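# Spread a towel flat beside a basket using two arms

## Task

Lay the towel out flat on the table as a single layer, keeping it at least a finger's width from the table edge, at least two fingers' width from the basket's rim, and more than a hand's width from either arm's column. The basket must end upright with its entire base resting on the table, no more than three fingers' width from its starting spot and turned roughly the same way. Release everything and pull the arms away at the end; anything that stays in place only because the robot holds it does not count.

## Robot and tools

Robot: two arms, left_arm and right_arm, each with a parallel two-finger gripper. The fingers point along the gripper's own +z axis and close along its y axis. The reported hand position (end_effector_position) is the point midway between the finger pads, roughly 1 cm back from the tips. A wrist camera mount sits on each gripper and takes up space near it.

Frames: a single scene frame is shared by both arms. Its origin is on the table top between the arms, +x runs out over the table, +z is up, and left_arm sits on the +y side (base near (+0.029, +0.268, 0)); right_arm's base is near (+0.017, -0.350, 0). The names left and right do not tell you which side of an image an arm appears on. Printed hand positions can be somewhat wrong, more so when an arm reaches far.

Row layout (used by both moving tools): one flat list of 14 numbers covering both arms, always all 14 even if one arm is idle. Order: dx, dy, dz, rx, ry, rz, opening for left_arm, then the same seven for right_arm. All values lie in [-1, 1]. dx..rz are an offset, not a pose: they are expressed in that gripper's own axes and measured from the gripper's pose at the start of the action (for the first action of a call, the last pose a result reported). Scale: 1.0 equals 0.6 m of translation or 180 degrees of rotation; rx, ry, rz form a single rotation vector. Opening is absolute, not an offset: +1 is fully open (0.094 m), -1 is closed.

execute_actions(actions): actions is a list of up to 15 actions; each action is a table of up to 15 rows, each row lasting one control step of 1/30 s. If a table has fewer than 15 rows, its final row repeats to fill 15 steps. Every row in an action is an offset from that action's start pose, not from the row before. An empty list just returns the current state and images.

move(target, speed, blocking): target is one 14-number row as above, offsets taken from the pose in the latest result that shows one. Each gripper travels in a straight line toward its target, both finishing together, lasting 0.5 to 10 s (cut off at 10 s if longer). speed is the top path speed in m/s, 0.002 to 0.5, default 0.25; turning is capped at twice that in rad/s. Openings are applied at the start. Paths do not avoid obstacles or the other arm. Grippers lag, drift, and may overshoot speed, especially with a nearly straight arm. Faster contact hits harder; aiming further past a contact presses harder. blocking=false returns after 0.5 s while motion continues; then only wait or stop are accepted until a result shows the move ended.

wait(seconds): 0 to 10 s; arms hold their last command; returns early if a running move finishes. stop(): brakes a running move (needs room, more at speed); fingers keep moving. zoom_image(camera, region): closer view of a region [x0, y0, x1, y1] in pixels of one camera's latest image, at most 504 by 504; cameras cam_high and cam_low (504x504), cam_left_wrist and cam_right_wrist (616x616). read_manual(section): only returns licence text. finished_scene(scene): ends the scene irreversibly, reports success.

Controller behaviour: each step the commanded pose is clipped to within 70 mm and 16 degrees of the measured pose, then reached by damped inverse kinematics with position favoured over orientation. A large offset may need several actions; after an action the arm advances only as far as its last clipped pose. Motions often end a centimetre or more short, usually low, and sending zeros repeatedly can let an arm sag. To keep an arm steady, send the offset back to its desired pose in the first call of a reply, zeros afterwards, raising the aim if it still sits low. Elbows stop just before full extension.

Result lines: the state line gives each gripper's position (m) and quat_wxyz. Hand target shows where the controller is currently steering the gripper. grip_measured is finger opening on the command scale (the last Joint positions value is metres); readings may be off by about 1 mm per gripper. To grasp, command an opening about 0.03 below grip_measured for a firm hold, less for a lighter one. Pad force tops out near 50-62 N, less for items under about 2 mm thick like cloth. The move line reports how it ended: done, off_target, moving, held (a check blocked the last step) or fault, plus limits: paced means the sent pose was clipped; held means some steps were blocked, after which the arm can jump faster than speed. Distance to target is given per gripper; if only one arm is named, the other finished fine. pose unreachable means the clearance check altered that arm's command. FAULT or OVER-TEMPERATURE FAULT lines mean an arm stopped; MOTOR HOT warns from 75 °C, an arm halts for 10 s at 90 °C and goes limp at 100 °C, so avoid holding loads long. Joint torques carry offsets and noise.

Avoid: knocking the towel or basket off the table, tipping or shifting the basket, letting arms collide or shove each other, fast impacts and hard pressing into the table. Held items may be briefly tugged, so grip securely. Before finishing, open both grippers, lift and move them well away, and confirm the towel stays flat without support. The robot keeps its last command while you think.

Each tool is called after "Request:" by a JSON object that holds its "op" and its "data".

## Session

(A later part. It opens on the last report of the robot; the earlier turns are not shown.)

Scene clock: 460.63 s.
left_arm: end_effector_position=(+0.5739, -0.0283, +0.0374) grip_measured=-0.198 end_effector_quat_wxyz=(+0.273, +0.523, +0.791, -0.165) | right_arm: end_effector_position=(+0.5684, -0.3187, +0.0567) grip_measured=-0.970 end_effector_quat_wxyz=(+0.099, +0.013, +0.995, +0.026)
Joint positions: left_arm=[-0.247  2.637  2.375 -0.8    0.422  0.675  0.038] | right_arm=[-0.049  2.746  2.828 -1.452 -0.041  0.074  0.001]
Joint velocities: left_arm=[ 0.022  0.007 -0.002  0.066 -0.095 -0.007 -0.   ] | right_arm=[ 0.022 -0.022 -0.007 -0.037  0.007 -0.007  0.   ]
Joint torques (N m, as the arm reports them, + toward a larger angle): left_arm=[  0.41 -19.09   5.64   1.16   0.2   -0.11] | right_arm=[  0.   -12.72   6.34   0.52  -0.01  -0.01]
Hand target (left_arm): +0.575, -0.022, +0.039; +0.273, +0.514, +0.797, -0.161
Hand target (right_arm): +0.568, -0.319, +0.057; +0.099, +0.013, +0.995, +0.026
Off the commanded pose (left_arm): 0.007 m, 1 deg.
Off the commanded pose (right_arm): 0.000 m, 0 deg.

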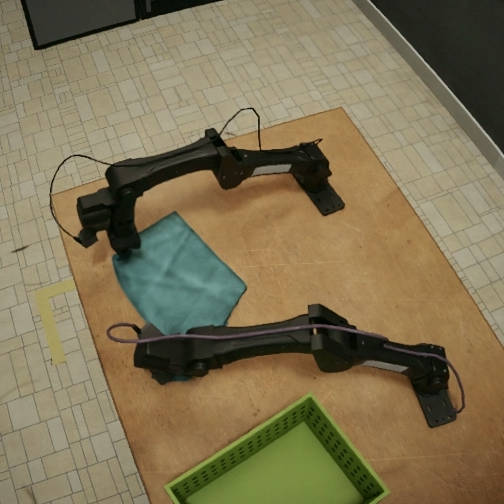

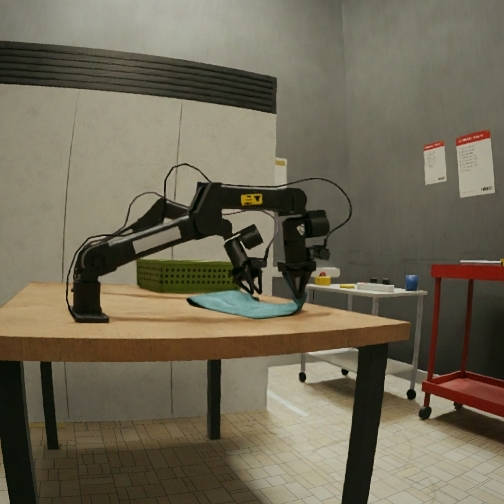

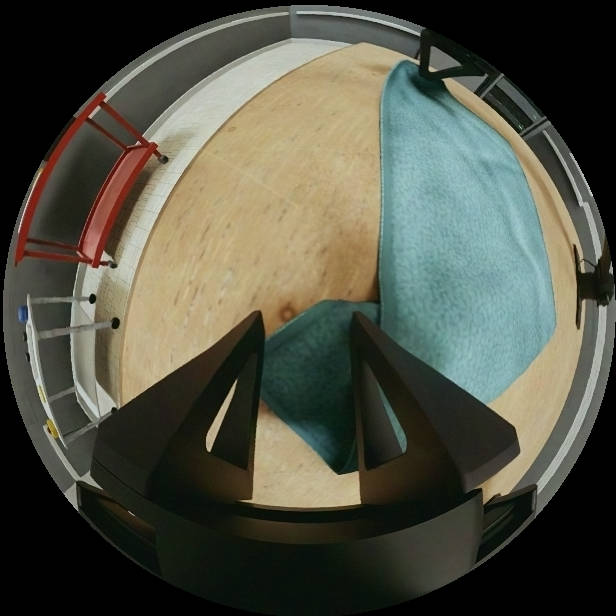

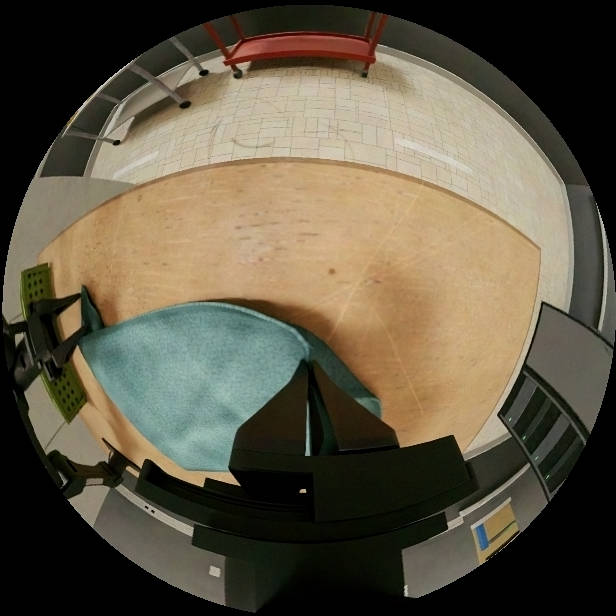

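Request:
{"op": "execute_actions", "data": {"actions": [[[0.029,0.015,-0.008,0,0,0,-0.2,0,0,0,0,0,0,-1]]]}}

Scene clock: 480.23 s.
left_arm: end_effector_position=(+0.5798, -0.0083, +0.0285) grip_measured=-0.198 end_effector_quat_wxyz=(+0.273, +0.518, +0.795, -0.158) | right_arm: end_effector_position=(+0.5684, -0.3187, +0.0567) grip_measured=-0.970 end_effector_quat_wxyz=(+0.099, +0.013, +0.995, +0.026)
Joint positions: left_arm=[-0.213  2.626  2.323 -0.77   0.423  0.698  0.038] | right_arm=[-0.049  2.746  2.828 -1.452 -0.041  0.074  0.001]
Joint velocities: left_arm=[ 0.017 -0.017 -0.002  0.037 -0.007  0.051  0.   ] | right_arm=[ 0.002 -0.007  0.002 -0.125  0.007 -0.022  0.001]
Joint torques (N m, as the arm reports them, + toward a larger angle): left_arm=[  0.04 -18.88   5.82   1.15   0.43   0.14] | right_arm=[  0.   -12.72   6.34   0.52  -0.01   0.  ]
Hand target (left_arm): +0.576, -0.009, +0.031; +0.272, +0.523, +0.791, -0.165
Hand target (right_arm): +0.568, -0.319, +0.057; +0.099, +0.013, +0.995, +0.026
Off the commanded pose (left_arm): 0.005 m, 1 deg.
Off the commanded pose (right_arm): 0.000 m, 0 deg.

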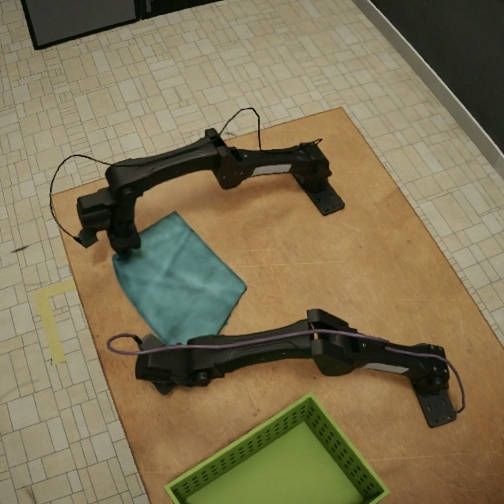

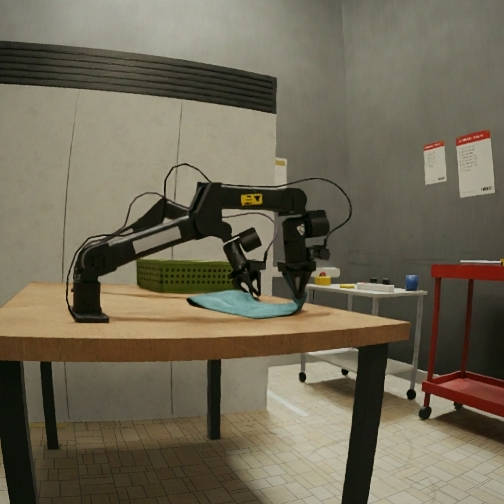

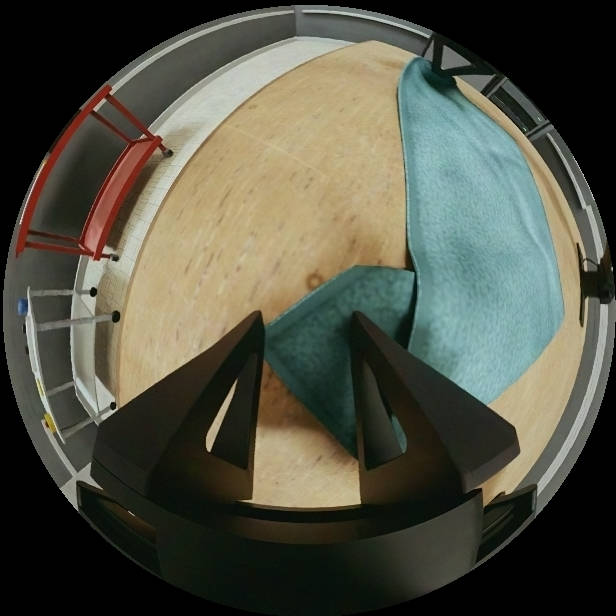

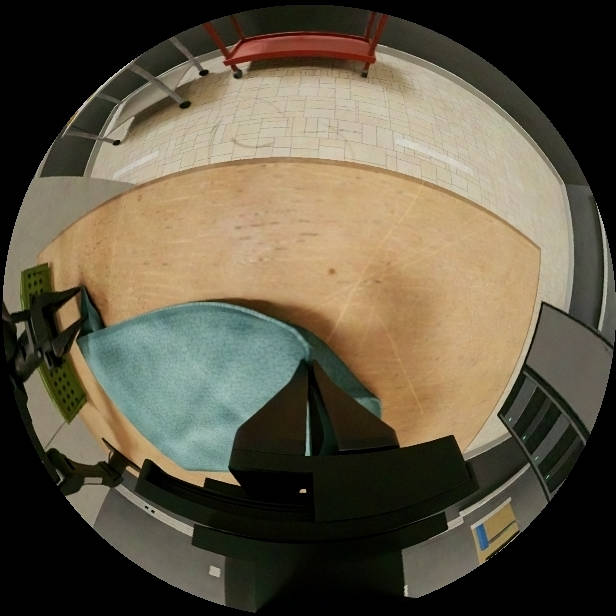

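Request:
{"op": "execute_actions", "data": {"actions": [[[0,-0.008,0,0,0,0,-0.2,0,0,0,0,0,0,-1],[0,-0.016,0,0,0,0,-0.2,0,0,0,0,0,0,-1],[0,-0.022,-0.003,0,0,0,-0.2,0,0,0,0,0,0,-1],[0,-0.022,-0.003,0,0,0,-0.2,0,0,0,0,0,0,-1],[0,-0.022,-0.003,0,0,0,-0.2,0,0,0,0,0,0,-1],[0,-0.022,-0.003,0,0,0,-0.2,0,0,0,0,0,0,-1],[0,-0.022,-0.003,0,0,0,-0.2,0,0,0,0,0,0,-1]]]}}

Scene clock: 484.03 s.
left_arm: end_effector_position=(+0.5719, -0.0114, +0.0301) grip_measured=-0.198 end_effector_quat_wxyz=(+0.277, +0.520, +0.792, -0.158) | right_arm: end_effector_position=(+0.5684, -0.3187, +0.0567) grip_measured=-0.970 end_effector_quat_wxyz=(+0.099, +0.013, +0.995, +0.026)
Joint positions: left_arm=[-0.223  2.574  2.227 -0.714  0.42   0.693  0.038] | right_arm=[-0.049  2.746  2.828 -1.452 -0.041  0.074  0.001]
Joint velocities: left_arm=[ 0.007 -0.002  0.002  0.007 -0.007  0.051 -0.001] | right_arm=[-0.037 -0.007  0.012  0.066  0.022 -0.007 -0.   ]
Joint torques (N m, as the arm reports them, + toward a larger angle): left_arm=[ -0.41 -18.5    5.55   1.15   0.21  -0.06] | right_arm=[  0.   -12.72   6.33   0.52  -0.01  -0.01]
Hand target (left_arm): +0.567, -0.013, +0.030; +0.272, +0.518, +0.795, -0.158
Hand target (right_arm): +0.568, -0.319, +0.057; +0.099, +0.013, +0.995, +0.026
Off the commanded pose (left_arm): 0.005 m, 1 deg.
Off the commanded pose (right_arm): 0.000 m, 0 deg.

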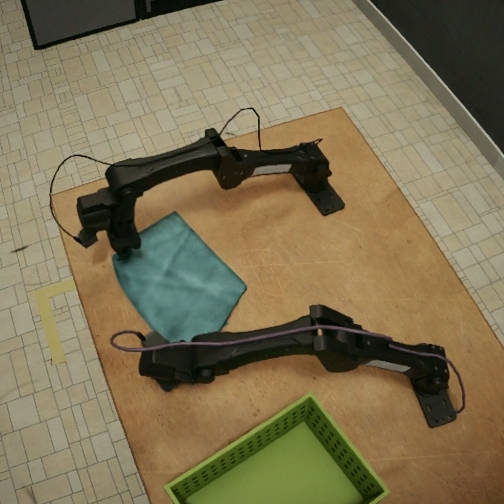

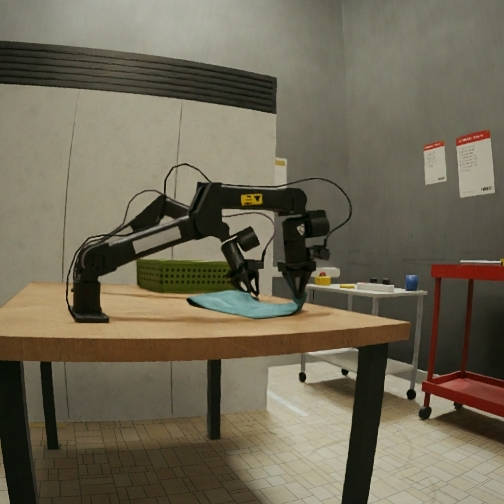

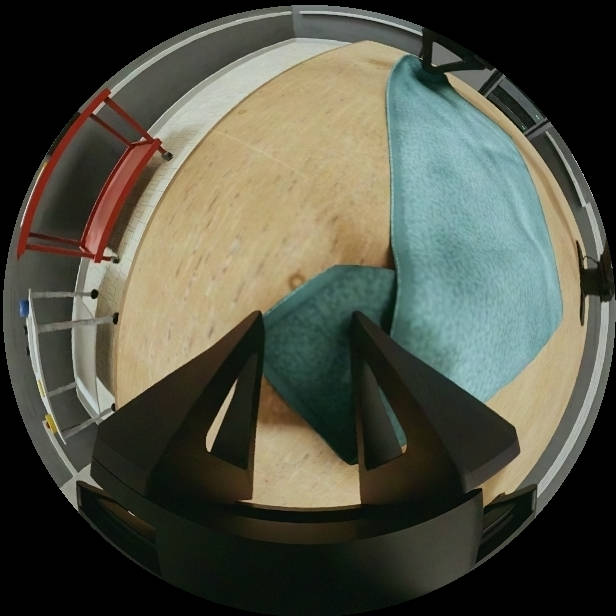

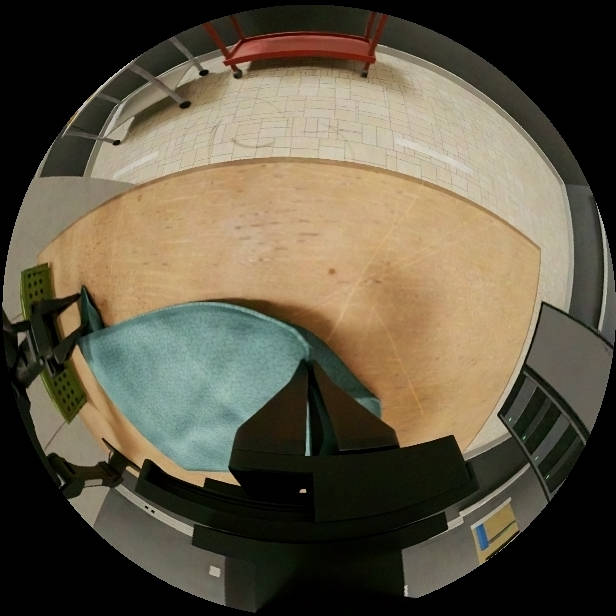

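Request:
{"op": "execute_actions", "data": {"actions": [[[0.004,-0.003,0.007,0,0,0,-0.2,0,0,0,0,0,0,-1],[0.008,-0.006,0.014,0,0,0,-0.2,0,0,0,0,0,0,-1],[0.012,-0.006,0.02,0,0,0,-0.2,0,0,0,0,0,0,-1]]]}}

Scene clock: 487.73 s.
left_arm: end_effector_position=(+0.5757, -0.0128, +0.0261) grip_measured=-0.198 end_effector_quat_wxyz=(+0.288, +0.521, +0.789, -0.155) | right_arm: end_effector_position=(+0.5684, -0.3187, +0.0567) grip_measured=-0.970 end_effector_quat_wxyz=(+0.099, +0.013, +0.995, +0.026)
Joint positions: left_arm=[-0.223  2.574  2.2   -0.663  0.42   0.693  0.038] | right_arm=[-0.049  2.746  2.828 -1.452 -0.041  0.074  0.001]
Joint velocities: left_arm=[-0.012  0.007  0.002 -0.022 -0.095 -0.007 -0.   ] | right_arm=[-0.002  0.002 -0.012  0.051 -0.066  0.022 -0.   ]
Joint torques (N m, as the arm reports them, + toward a larger angle): left_arm=[ -0.54 -17.1    6.09   1.23   0.21  -0.04] | right_arm=[  0.   -12.73   6.34   0.52  -0.01  -0.01]
Hand target (left_arm): +0.570, -0.014, +0.016; +0.276, +0.520, +0.792, -0.158
Hand target (right_arm): +0.568, -0.319, +0.057; +0.099, +0.013, +0.995, +0.026
Off the commanded pose (left_arm): 0.012 m, 1 deg.
Off the commanded pose (right_arm): 0.000 m, 0 deg.

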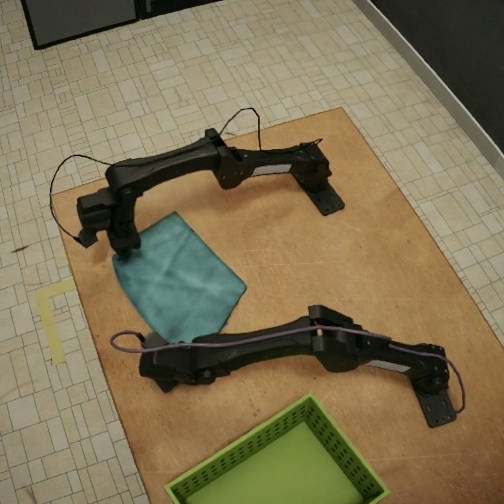

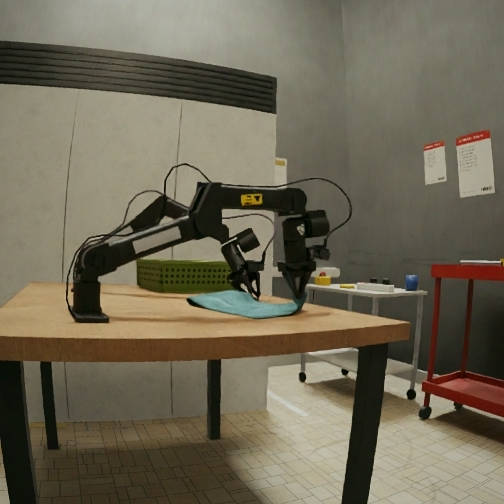

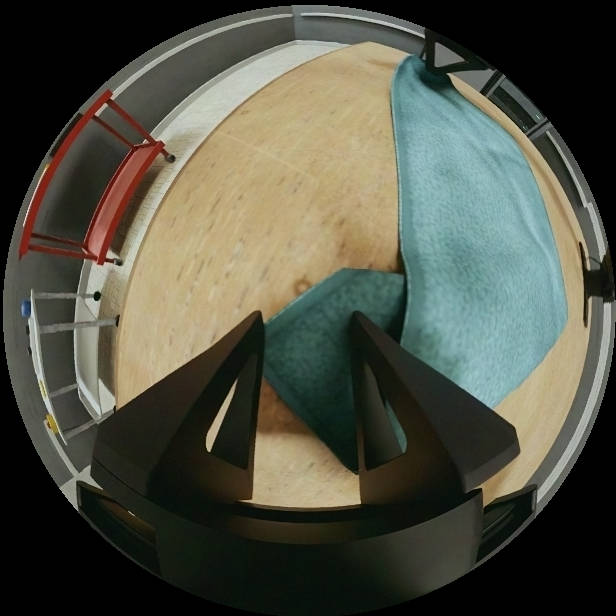

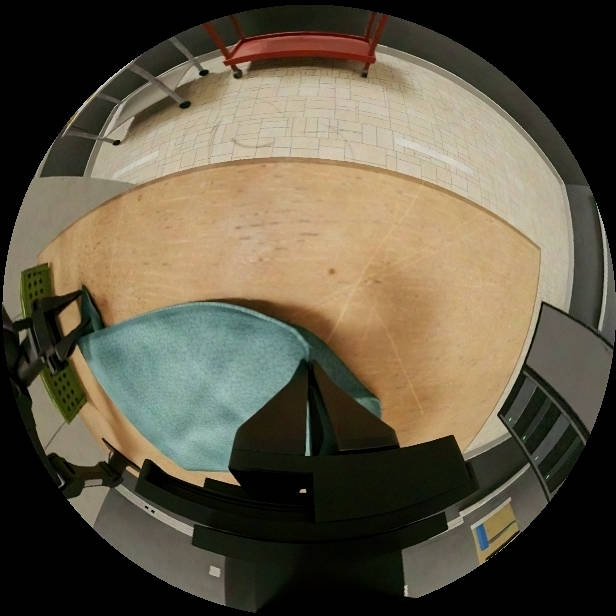

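Request:
{"op": "execute_actions", "data": {"actions": [[[0.01,-0.004,0.01,0,0,0,-0.2,0,0,0,0,0,0,-1],[0.02,-0.008,0.022,0,0,0,-0.2,0,0,0,0,0,0,-1]]]}}

Scene clock: 489.80 s.
left_arm: end_effector_position=(+0.5800, -0.0152, +0.0217) grip_measured=-0.198 end_effector_quat_wxyz=(+0.305, +0.522, +0.782, -0.154) | right_arm: end_effector_position=(+0.5684, -0.3187, +0.0567) grip_measured=-0.970 end_effector_quat_wxyz=(+0.099, +0.013, +0.995, +0.026)
Joint positions: left_arm=[-0.223  2.569  2.153 -0.585  0.425  0.693  0.038] | right_arm=[-0.049  2.746  2.828 -1.452 -0.041  0.074  0.001]
Joint velocities: left_arm=[ 0.012 -0.002 -0.007  0.007 -0.007 -0.051 -0.001] | right_arm=[ 0.002 -0.032  0.002 -0.037 -0.066 -0.022 -0.001]
Joint torques (N m, as the arm reports them, + toward a larger angle): left_arm=[ -0.31 -17.     5.04   1.18   0.17   0.  ] | right_arm=[  0.01 -12.73   6.35   0.52  -0.01  -0.01]
Hand target (left_arm): +0.572, -0.013, +0.008; +0.287, +0.521, +0.789, -0.155
Hand target (right_arm): +0.568, -0.319, +0.057; +0.099, +0.013, +0.995, +0.026
Off the commanded pose (left_arm): 0.016 m, 2 deg.
Off the commanded pose (right_arm): 0.000 m, 0 deg.

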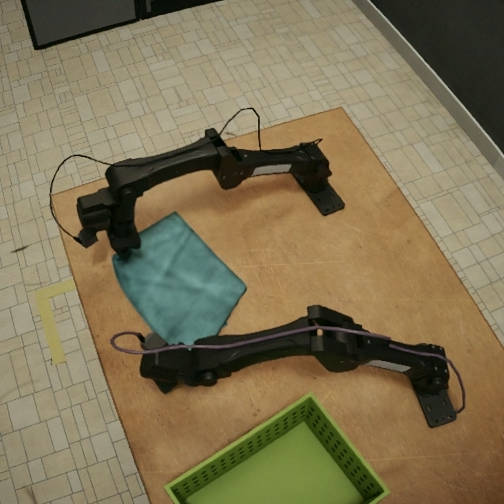

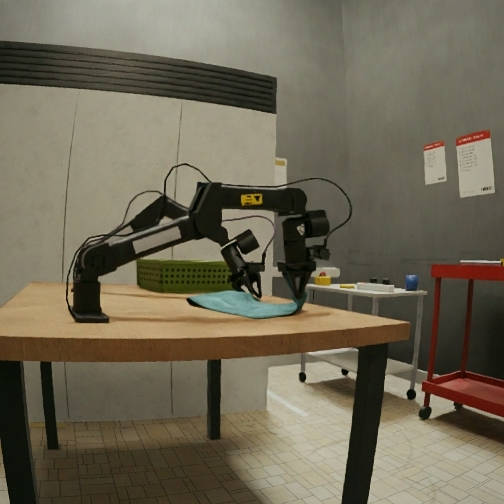

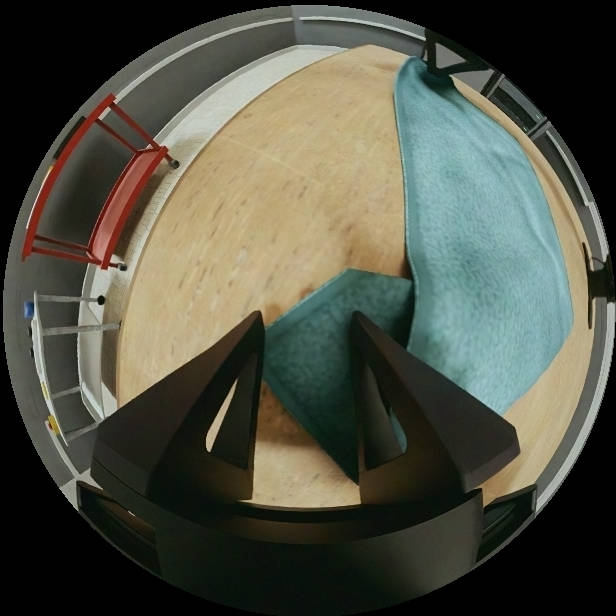

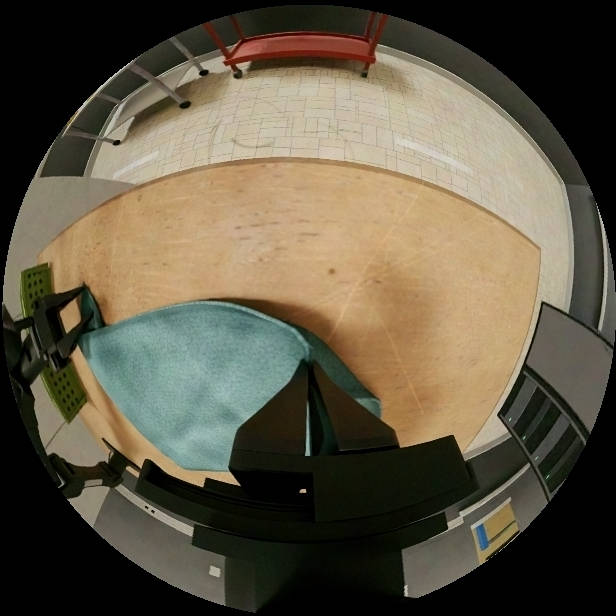

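Request:
{"op": "execute_actions", "data": {"actions": [[[-0.005,-0.01,-0.01,0.015,0,0,-0.2,0,0,0,0,0,0,-1],[-0.005,-0.02,-0.01,0.03,0,0,-0.2,0,0,0,0,0,0,-1],[-0.005,-0.026,-0.01,0.035,0,0,-0.2,0,0,0,0,0,0,-1]]]}}

Scene clock: 493.20 s.
left_arm: end_effector_position=(+0.5663, -0.0208, +0.0283) grip_measured=-0.198 end_effector_quat_wxyz=(+0.283, +0.534, +0.774, -0.186) | right_arm: end_effector_position=(+0.5684, -0.3187, +0.0567) grip_measured=-0.970 end_effector_quat_wxyz=(+0.099, +0.013, +0.995, +0.026)
Joint positions: left_arm=[-0.223  2.581  2.213 -0.693  0.489  0.721  0.038] | right_arm=[-0.049  2.746  2.828 -1.452 -0.041  0.074  0.001]
Joint velocities: left_arm=[ 0.007  0.042  0.012 -0.037 -0.007 -0.022  0.   ] | right_arm=[-0.002 -0.002 -0.007  0.11  -0.037 -0.022  0.001]
Joint torques (N m, as the arm reports them, + toward a larger angle): left_arm=[  0.56 -15.94  10.42   0.89   0.5    0.14] | right_arm=[  0.   -12.73   6.34   0.52  -0.01   0.  ]
Hand target (left_arm): +0.565, -0.020, +0.027; +0.277, +0.537, +0.772, -0.196
Hand target (right_arm): +0.568, -0.319, +0.057; +0.099, +0.013, +0.995, +0.026
Off the commanded pose (left_arm): 0.002 m, 2 deg.
Off the commanded pose (right_arm): 0.000 m, 0 deg.

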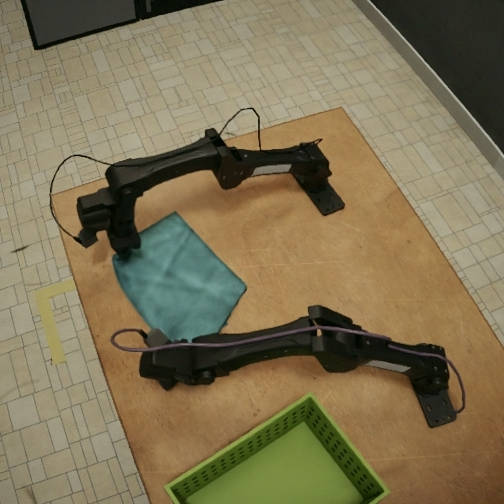

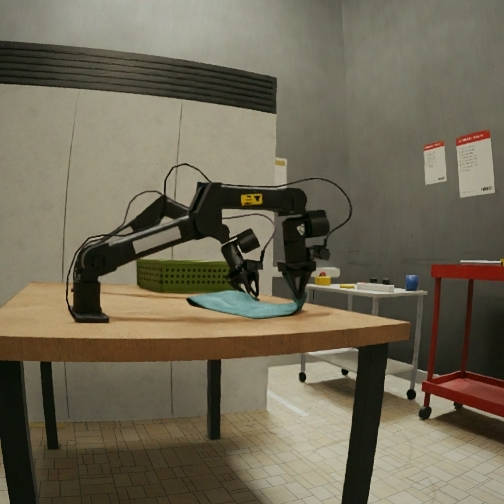

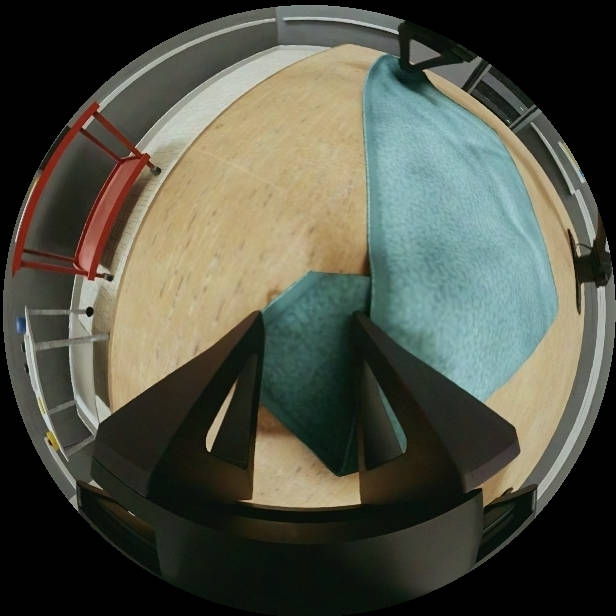

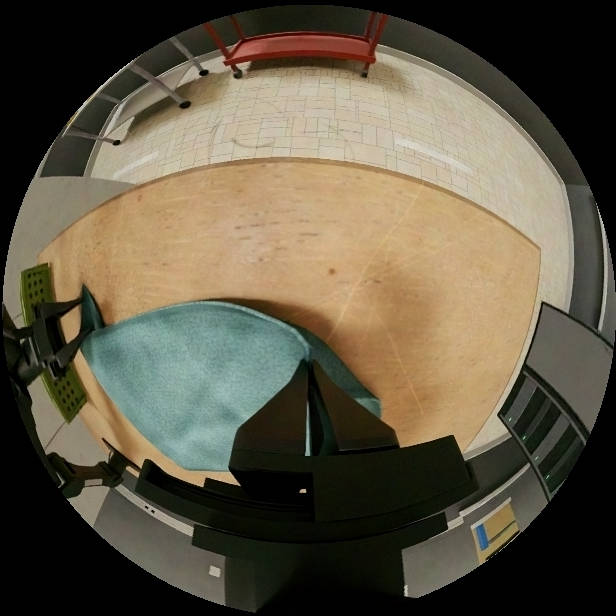

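Request:
{"op": "execute_actions", "data": {"actions": [[[0.008,0,0.009,0,0,0,-0.2,0,0,0,0,0,0,-1],[0.016,0,0.018,0,0,0,-0.2,0,0,0,0,0,0,-1],[0.02,0,0.024,0,0,0,-0.2,0,0,0,0,0,0,-1]]]}}

Scene clock: 496.63 s.
left_arm: end_effector_position=(+0.5716, -0.0232, +0.0253) grip_measured=-0.198 end_effector_quat_wxyz=(+0.298, +0.537, +0.768, -0.183) | right_arm: end_effector_position=(+0.5684, -0.3187, +0.0567) grip_measured=-0.970 end_effector_quat_wxyz=(+0.099, +0.013, +0.995, +0.026)
Joint positions: left_arm=[-0.223  2.585  2.194 -0.638  0.492  0.723  0.038] | right_arm=[-0.049  2.746  2.828 -1.452 -0.041  0.074  0.001]
Joint velocities: left_arm=[-0.007 -0.002  0.007 -0.051 -0.066 -0.007 -0.001] | right_arm=[-0.007 -0.022  0.022  0.154 -0.022 -0.007  0.001]
Joint torques (N m, as the arm reports them, + toward a larger angle): left_arm=[ -0.03 -16.19   5.76   1.17   0.24  -0.01] | right_arm=[  0.   -12.72   6.33   0.52  -0.01   0.  ]
Hand target (left_arm): +0.566, -0.021, +0.010; +0.283, +0.535, +0.774, -0.186
Hand target (right_arm): +0.568, -0.319, +0.057; +0.099, +0.013, +0.995, +0.026
Off the commanded pose (left_arm): 0.017 m, 2 deg.
Off the commanded pose (right_arm): 0.000 m, 0 deg.

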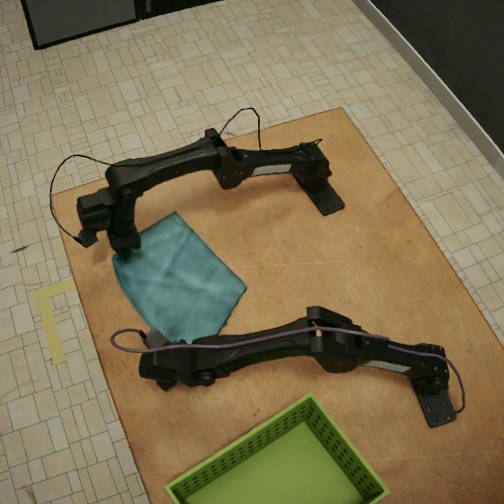

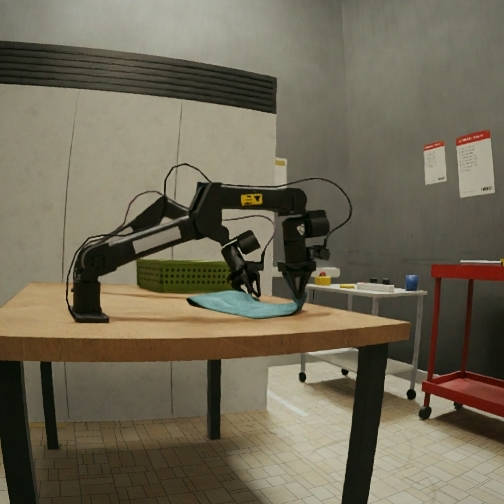

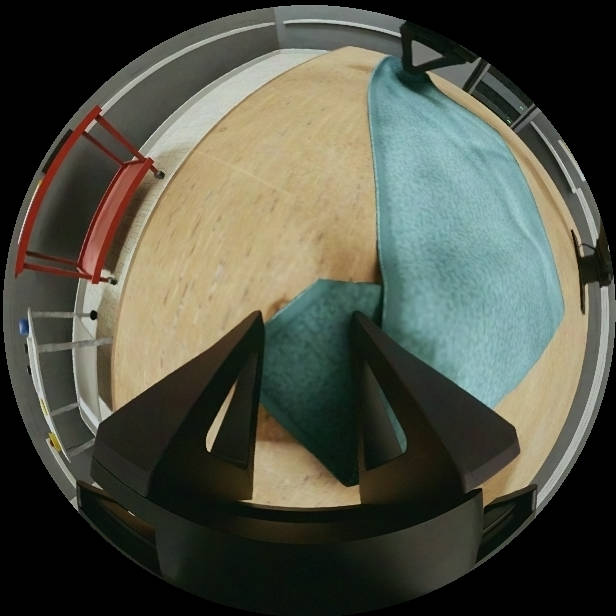

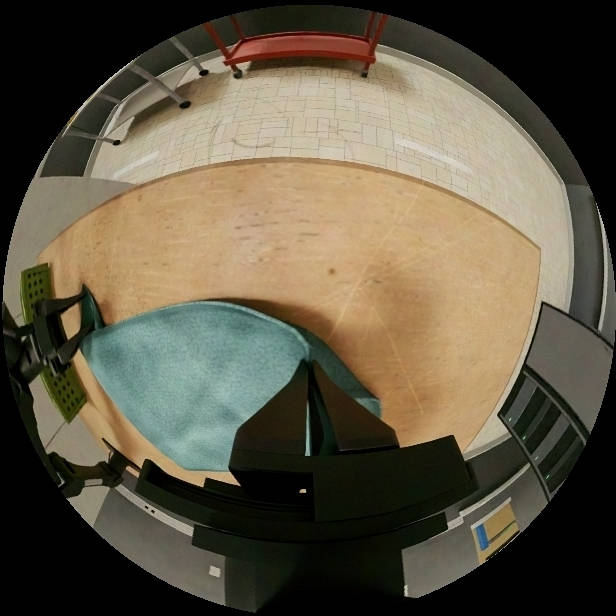

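Request:
{"op": "execute_actions", "data": {"actions": [[[0.015,-0.005,0.016,0,0,0,-0.2,0,0,0,0,0,0,-1],[0.03,-0.01,0.032,0,0,0,-0.2,0,0,0,0,0,0,-1]]]}}

Scene clock: 499.13 s.
left_arm: end_effector_position=(+0.5773, -0.0275, +0.0207) grip_measured=-0.198 end_effector_quat_wxyz=(+0.324, +0.539, +0.756, -0.182) | right_arm: end_effector_position=(+0.5684, -0.3187, +0.0567) grip_measured=-0.970 end_effector_quat_wxyz=(+0.099, +0.013, +0.995, +0.026)
Joint positions: left_arm=[-0.223  2.578  2.131 -0.525  0.503  0.723  0.038] | right_arm=[-0.049  2.746  2.828 -1.452 -0.041  0.074  0.001]
Joint velocities: left_arm=[ 0.002 -0.002  0.007  0.066 -0.007 -0.022 -0.   ] | right_arm=[-0.007  0.017  0.007 -0.051  0.037 -0.051  0.   ]
Joint torques (N m, as the arm reports them, + toward a larger angle): left_arm=[ -0.41 -16.34   4.96   1.13   0.13  -0.04] | right_arm=[  0.   -12.72   6.35   0.52  -0.01  -0.01]
Hand target (left_arm): +0.566, -0.024, -0.001; +0.298, +0.537, +0.768, -0.183
Hand target (right_arm): +0.568, -0.319, +0.057; +0.099, +0.013, +0.995, +0.026
Off the commanded pose (left_arm): 0.025 m, 3 deg.
Off the commanded pose (right_arm): 0.000 m, 0 deg.

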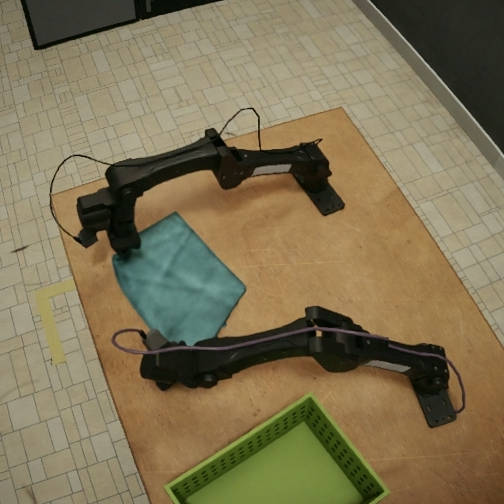

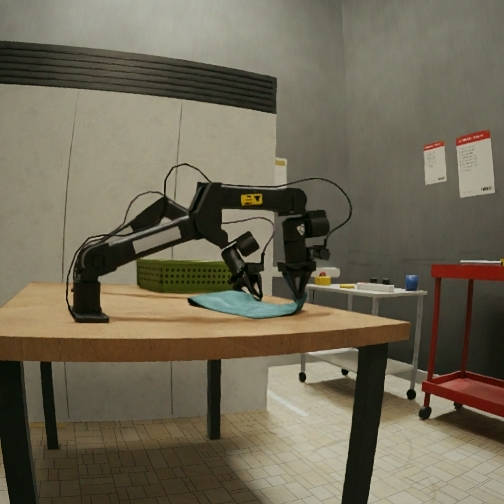

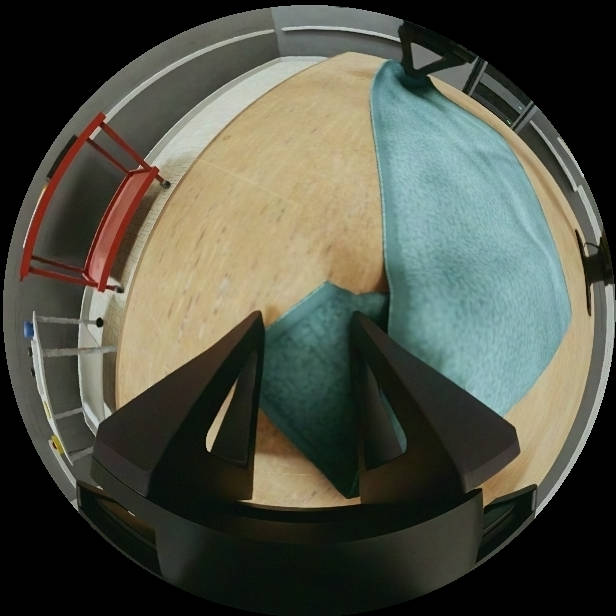

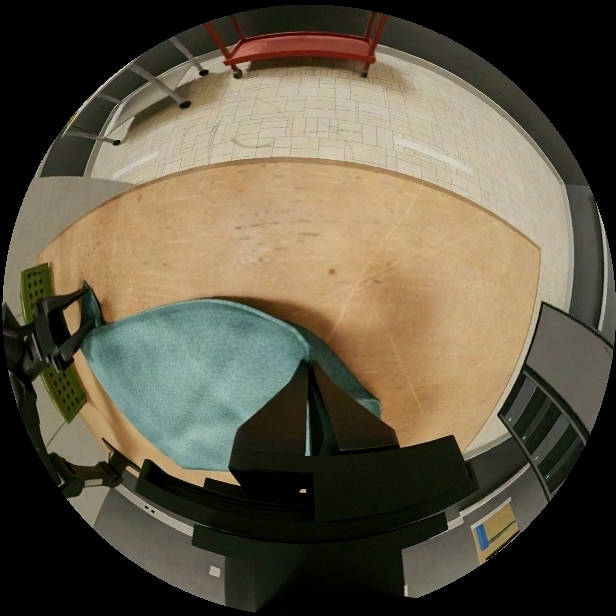

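Request:
{"op": "execute_actions", "data": {"actions": [[[0.01,0,0.012,0.02,0,0,-0.2,0,0,0,0,0,0,-1],[0.01,0,0.012,0.03,0,0,-0.2,0,0,0,0,0,0,-1],[0.01,0,0.012,0.035,0,0,-0.2,0,0,0,0,0,0,-1],[0.01,0,0.012,0.035,0,0,-0.2,0,0,0,0,0,0,-1],[0.01,0,0.012,0.035,0,0,-0.25,0,0,0,0,0,0,-1],[0.01,0,0.012,0.035,0,0,-0.3,0,0,0,0,0,0,-1],[0.01,0,0.012,0.035,0,0,-0.35,0,0,0,0,0,0,-1],[0.01,0,0.012,0.035,0,0,-0.4,0,0,0,0,0,0,-1],[0.01,0,0.012,0.035,0,0,-0.45,0,0,0,0,0,0,-1],[0.01,0,0.012,0.035,0,0,-0.5,0,0,0,0,0,0,-1],[0.01,0,0.012,0.035,0,0,-0.55,0,0,0,0,0,0,-1],[0.01,0,0.012,0.035,0,0,-0.6,0,0,0,0,0,0,-1],[0.01,0,0.012,0.035,0,0,-0.65,0,0,0,0,0,0,-1]]]}}

Scene clock: 503.77 s.
left_arm: end_effector_position=(+0.5822, -0.0336, +0.0210) grip_measured=-0.647 end_effector_quat_wxyz=(+0.313, +0.555, +0.740, -0.216) | right_arm: end_effector_position=(+0.5684, -0.3187, +0.0567) grip_measured=-0.970 end_effector_quat_wxyz=(+0.099, +0.013, +0.995, +0.026)
Joint positions: left_arm=[-0.209  2.692  2.348 -0.677  0.587  0.773  0.017] | right_arm=[-0.049  2.746  2.828 -1.452 -0.041  0.074  0.001]
Joint velocities: left_arm=[ 0.017  0.007  0.085 -0.066 -0.066 -0.022 -0.003] | right_arm=[ 0.007 -0.017 -0.012  0.022 -0.007 -0.066  0.   ]
Joint torques (N m, as the arm reports them, + toward a larger angle): left_arm=[  0.63 -15.83  10.08   0.83   0.43   0.16] | right_arm=[  0.01 -12.72   6.34   0.52  -0.01  -0.01]
Hand target (left_arm): +0.578, -0.028, +0.011; +0.295, +0.556, +0.744, -0.223
Hand target (right_arm): +0.568, -0.319, +0.057; +0.099, +0.013, +0.995, +0.026
Off the commanded pose (left_arm): 0.012 m, 2 deg.
Off the commanded pose (right_arm): 0.000 m, 0 deg.

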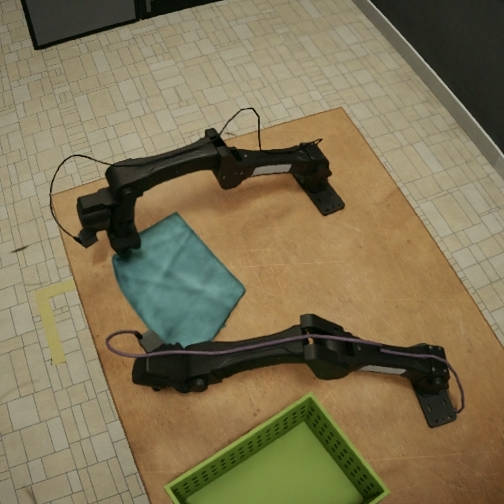

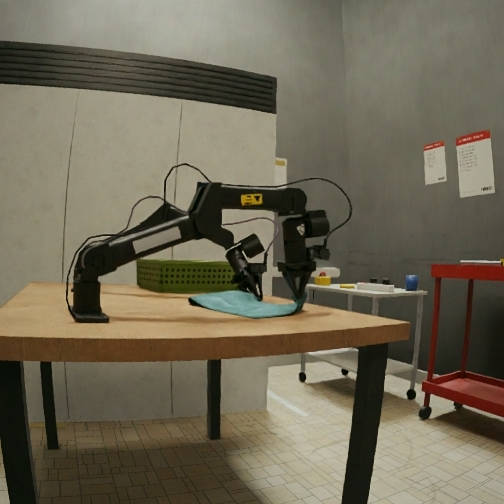

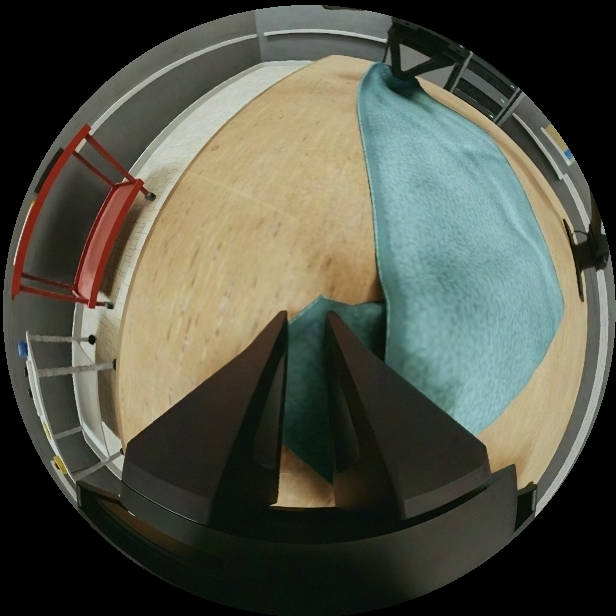

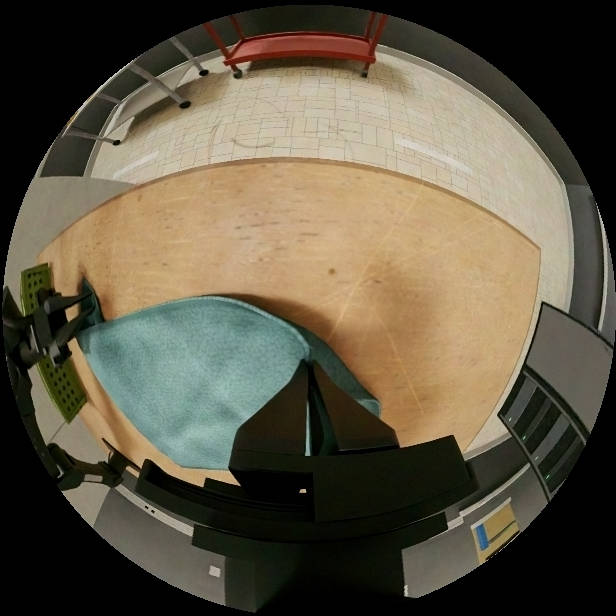

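Request:
{"op": "execute_actions", "data": {"actions": [[[0.008,0,0.01,0,0,0,-0.68,0,0,0,0,0,0,-1],[0.008,0,0.01,0,0,0,-0.72,0,0,0,0,0,0,-1],[0.008,0,0.01,0,0,0,-0.76,0,0,0,0,0,0,-1],[0.008,0,0.01,0,0,0,-0.8,0,0,0,0,0,0,-1],[0.008,0,0.01,0,0,0,-0.84,0,0,0,0,0,0,-1],[0.008,0,0.01,0,0,0,-0.88,0,0,0,0,0,0,-1],[0.008,0,0.01,0,0,0,-0.92,0,0,0,0,0,0,-1],[0.008,0,0.01,0,0,0,-0.96,0,0,0,0,0,0,-1],[0.008,0,0.01,0,0,0,-1,0,0,0,0,0,0,-1]]]}}

Scene clock: 506.87 s.
left_arm: end_effector_position=(+0.5864, -0.0351, +0.0244) grip_measured=-0.985 end_effector_quat_wxyz=(+0.324, +0.558, +0.733, -0.212) | right_arm: end_effector_position=(+0.5684, -0.3187, +0.0567) grip_measured=-0.970 end_effector_quat_wxyz=(+0.099, +0.013, +0.995, +0.026)
Joint positions: left_arm=[-0.209  2.693  2.353 -0.657  0.587  0.78   0.001] | right_arm=[-0.049  2.746  2.828 -1.452 -0.041  0.074  0.001]
Joint velocities: left_arm=[-0.002 -0.002 -0.002 -0.007 -0.081 -0.051 -0.   ] | right_arm=[-0.007  0.007  0.002  0.095  0.022 -0.066 -0.   ]
Joint torques (N m, as the arm reports them, + toward a larger angle): left_arm=[ -0.11 -17.22   6.62   1.19   0.28  -0.07] | right_arm=[ -0.01 -12.73   6.34   0.52  -0.01  -0.01]
Hand target (left_arm): +0.583, -0.034, +0.014; +0.313, +0.555, +0.740, -0.216
Hand target (right_arm): +0.568, -0.319, +0.057; +0.099, +0.013, +0.995, +0.026
Off the commanded pose (left_arm): 0.012 m, 2 deg.
Off the commanded pose (right_arm): 0.000 m, 0 deg.

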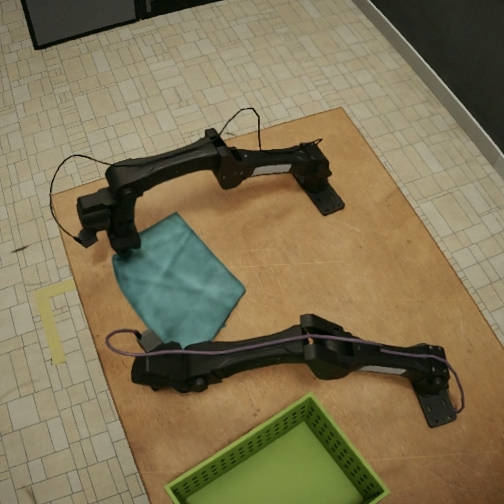

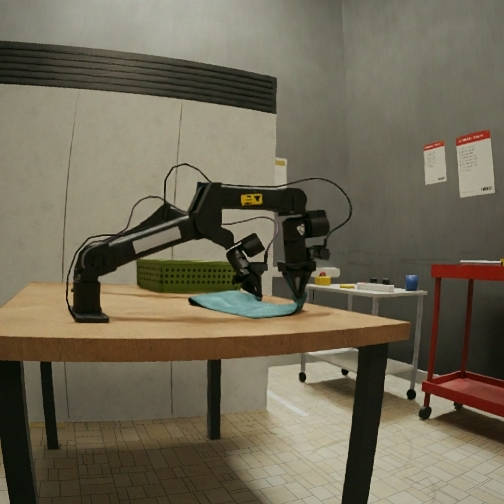

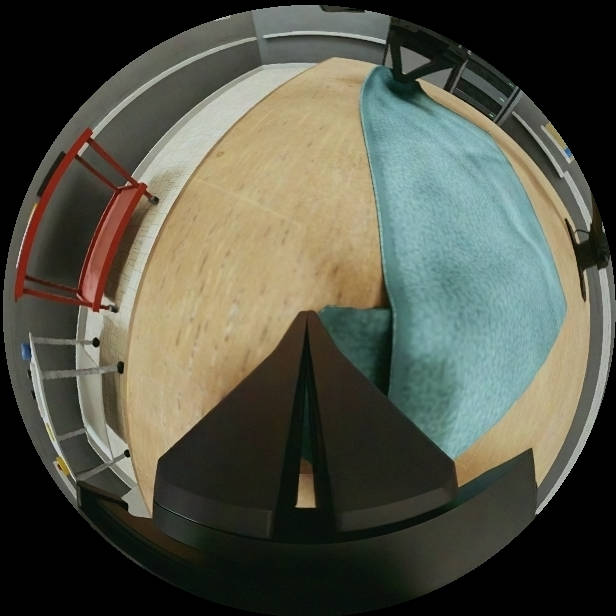

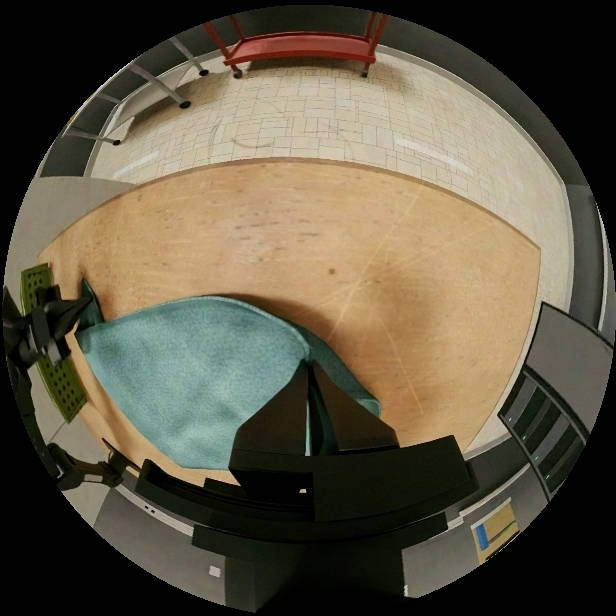

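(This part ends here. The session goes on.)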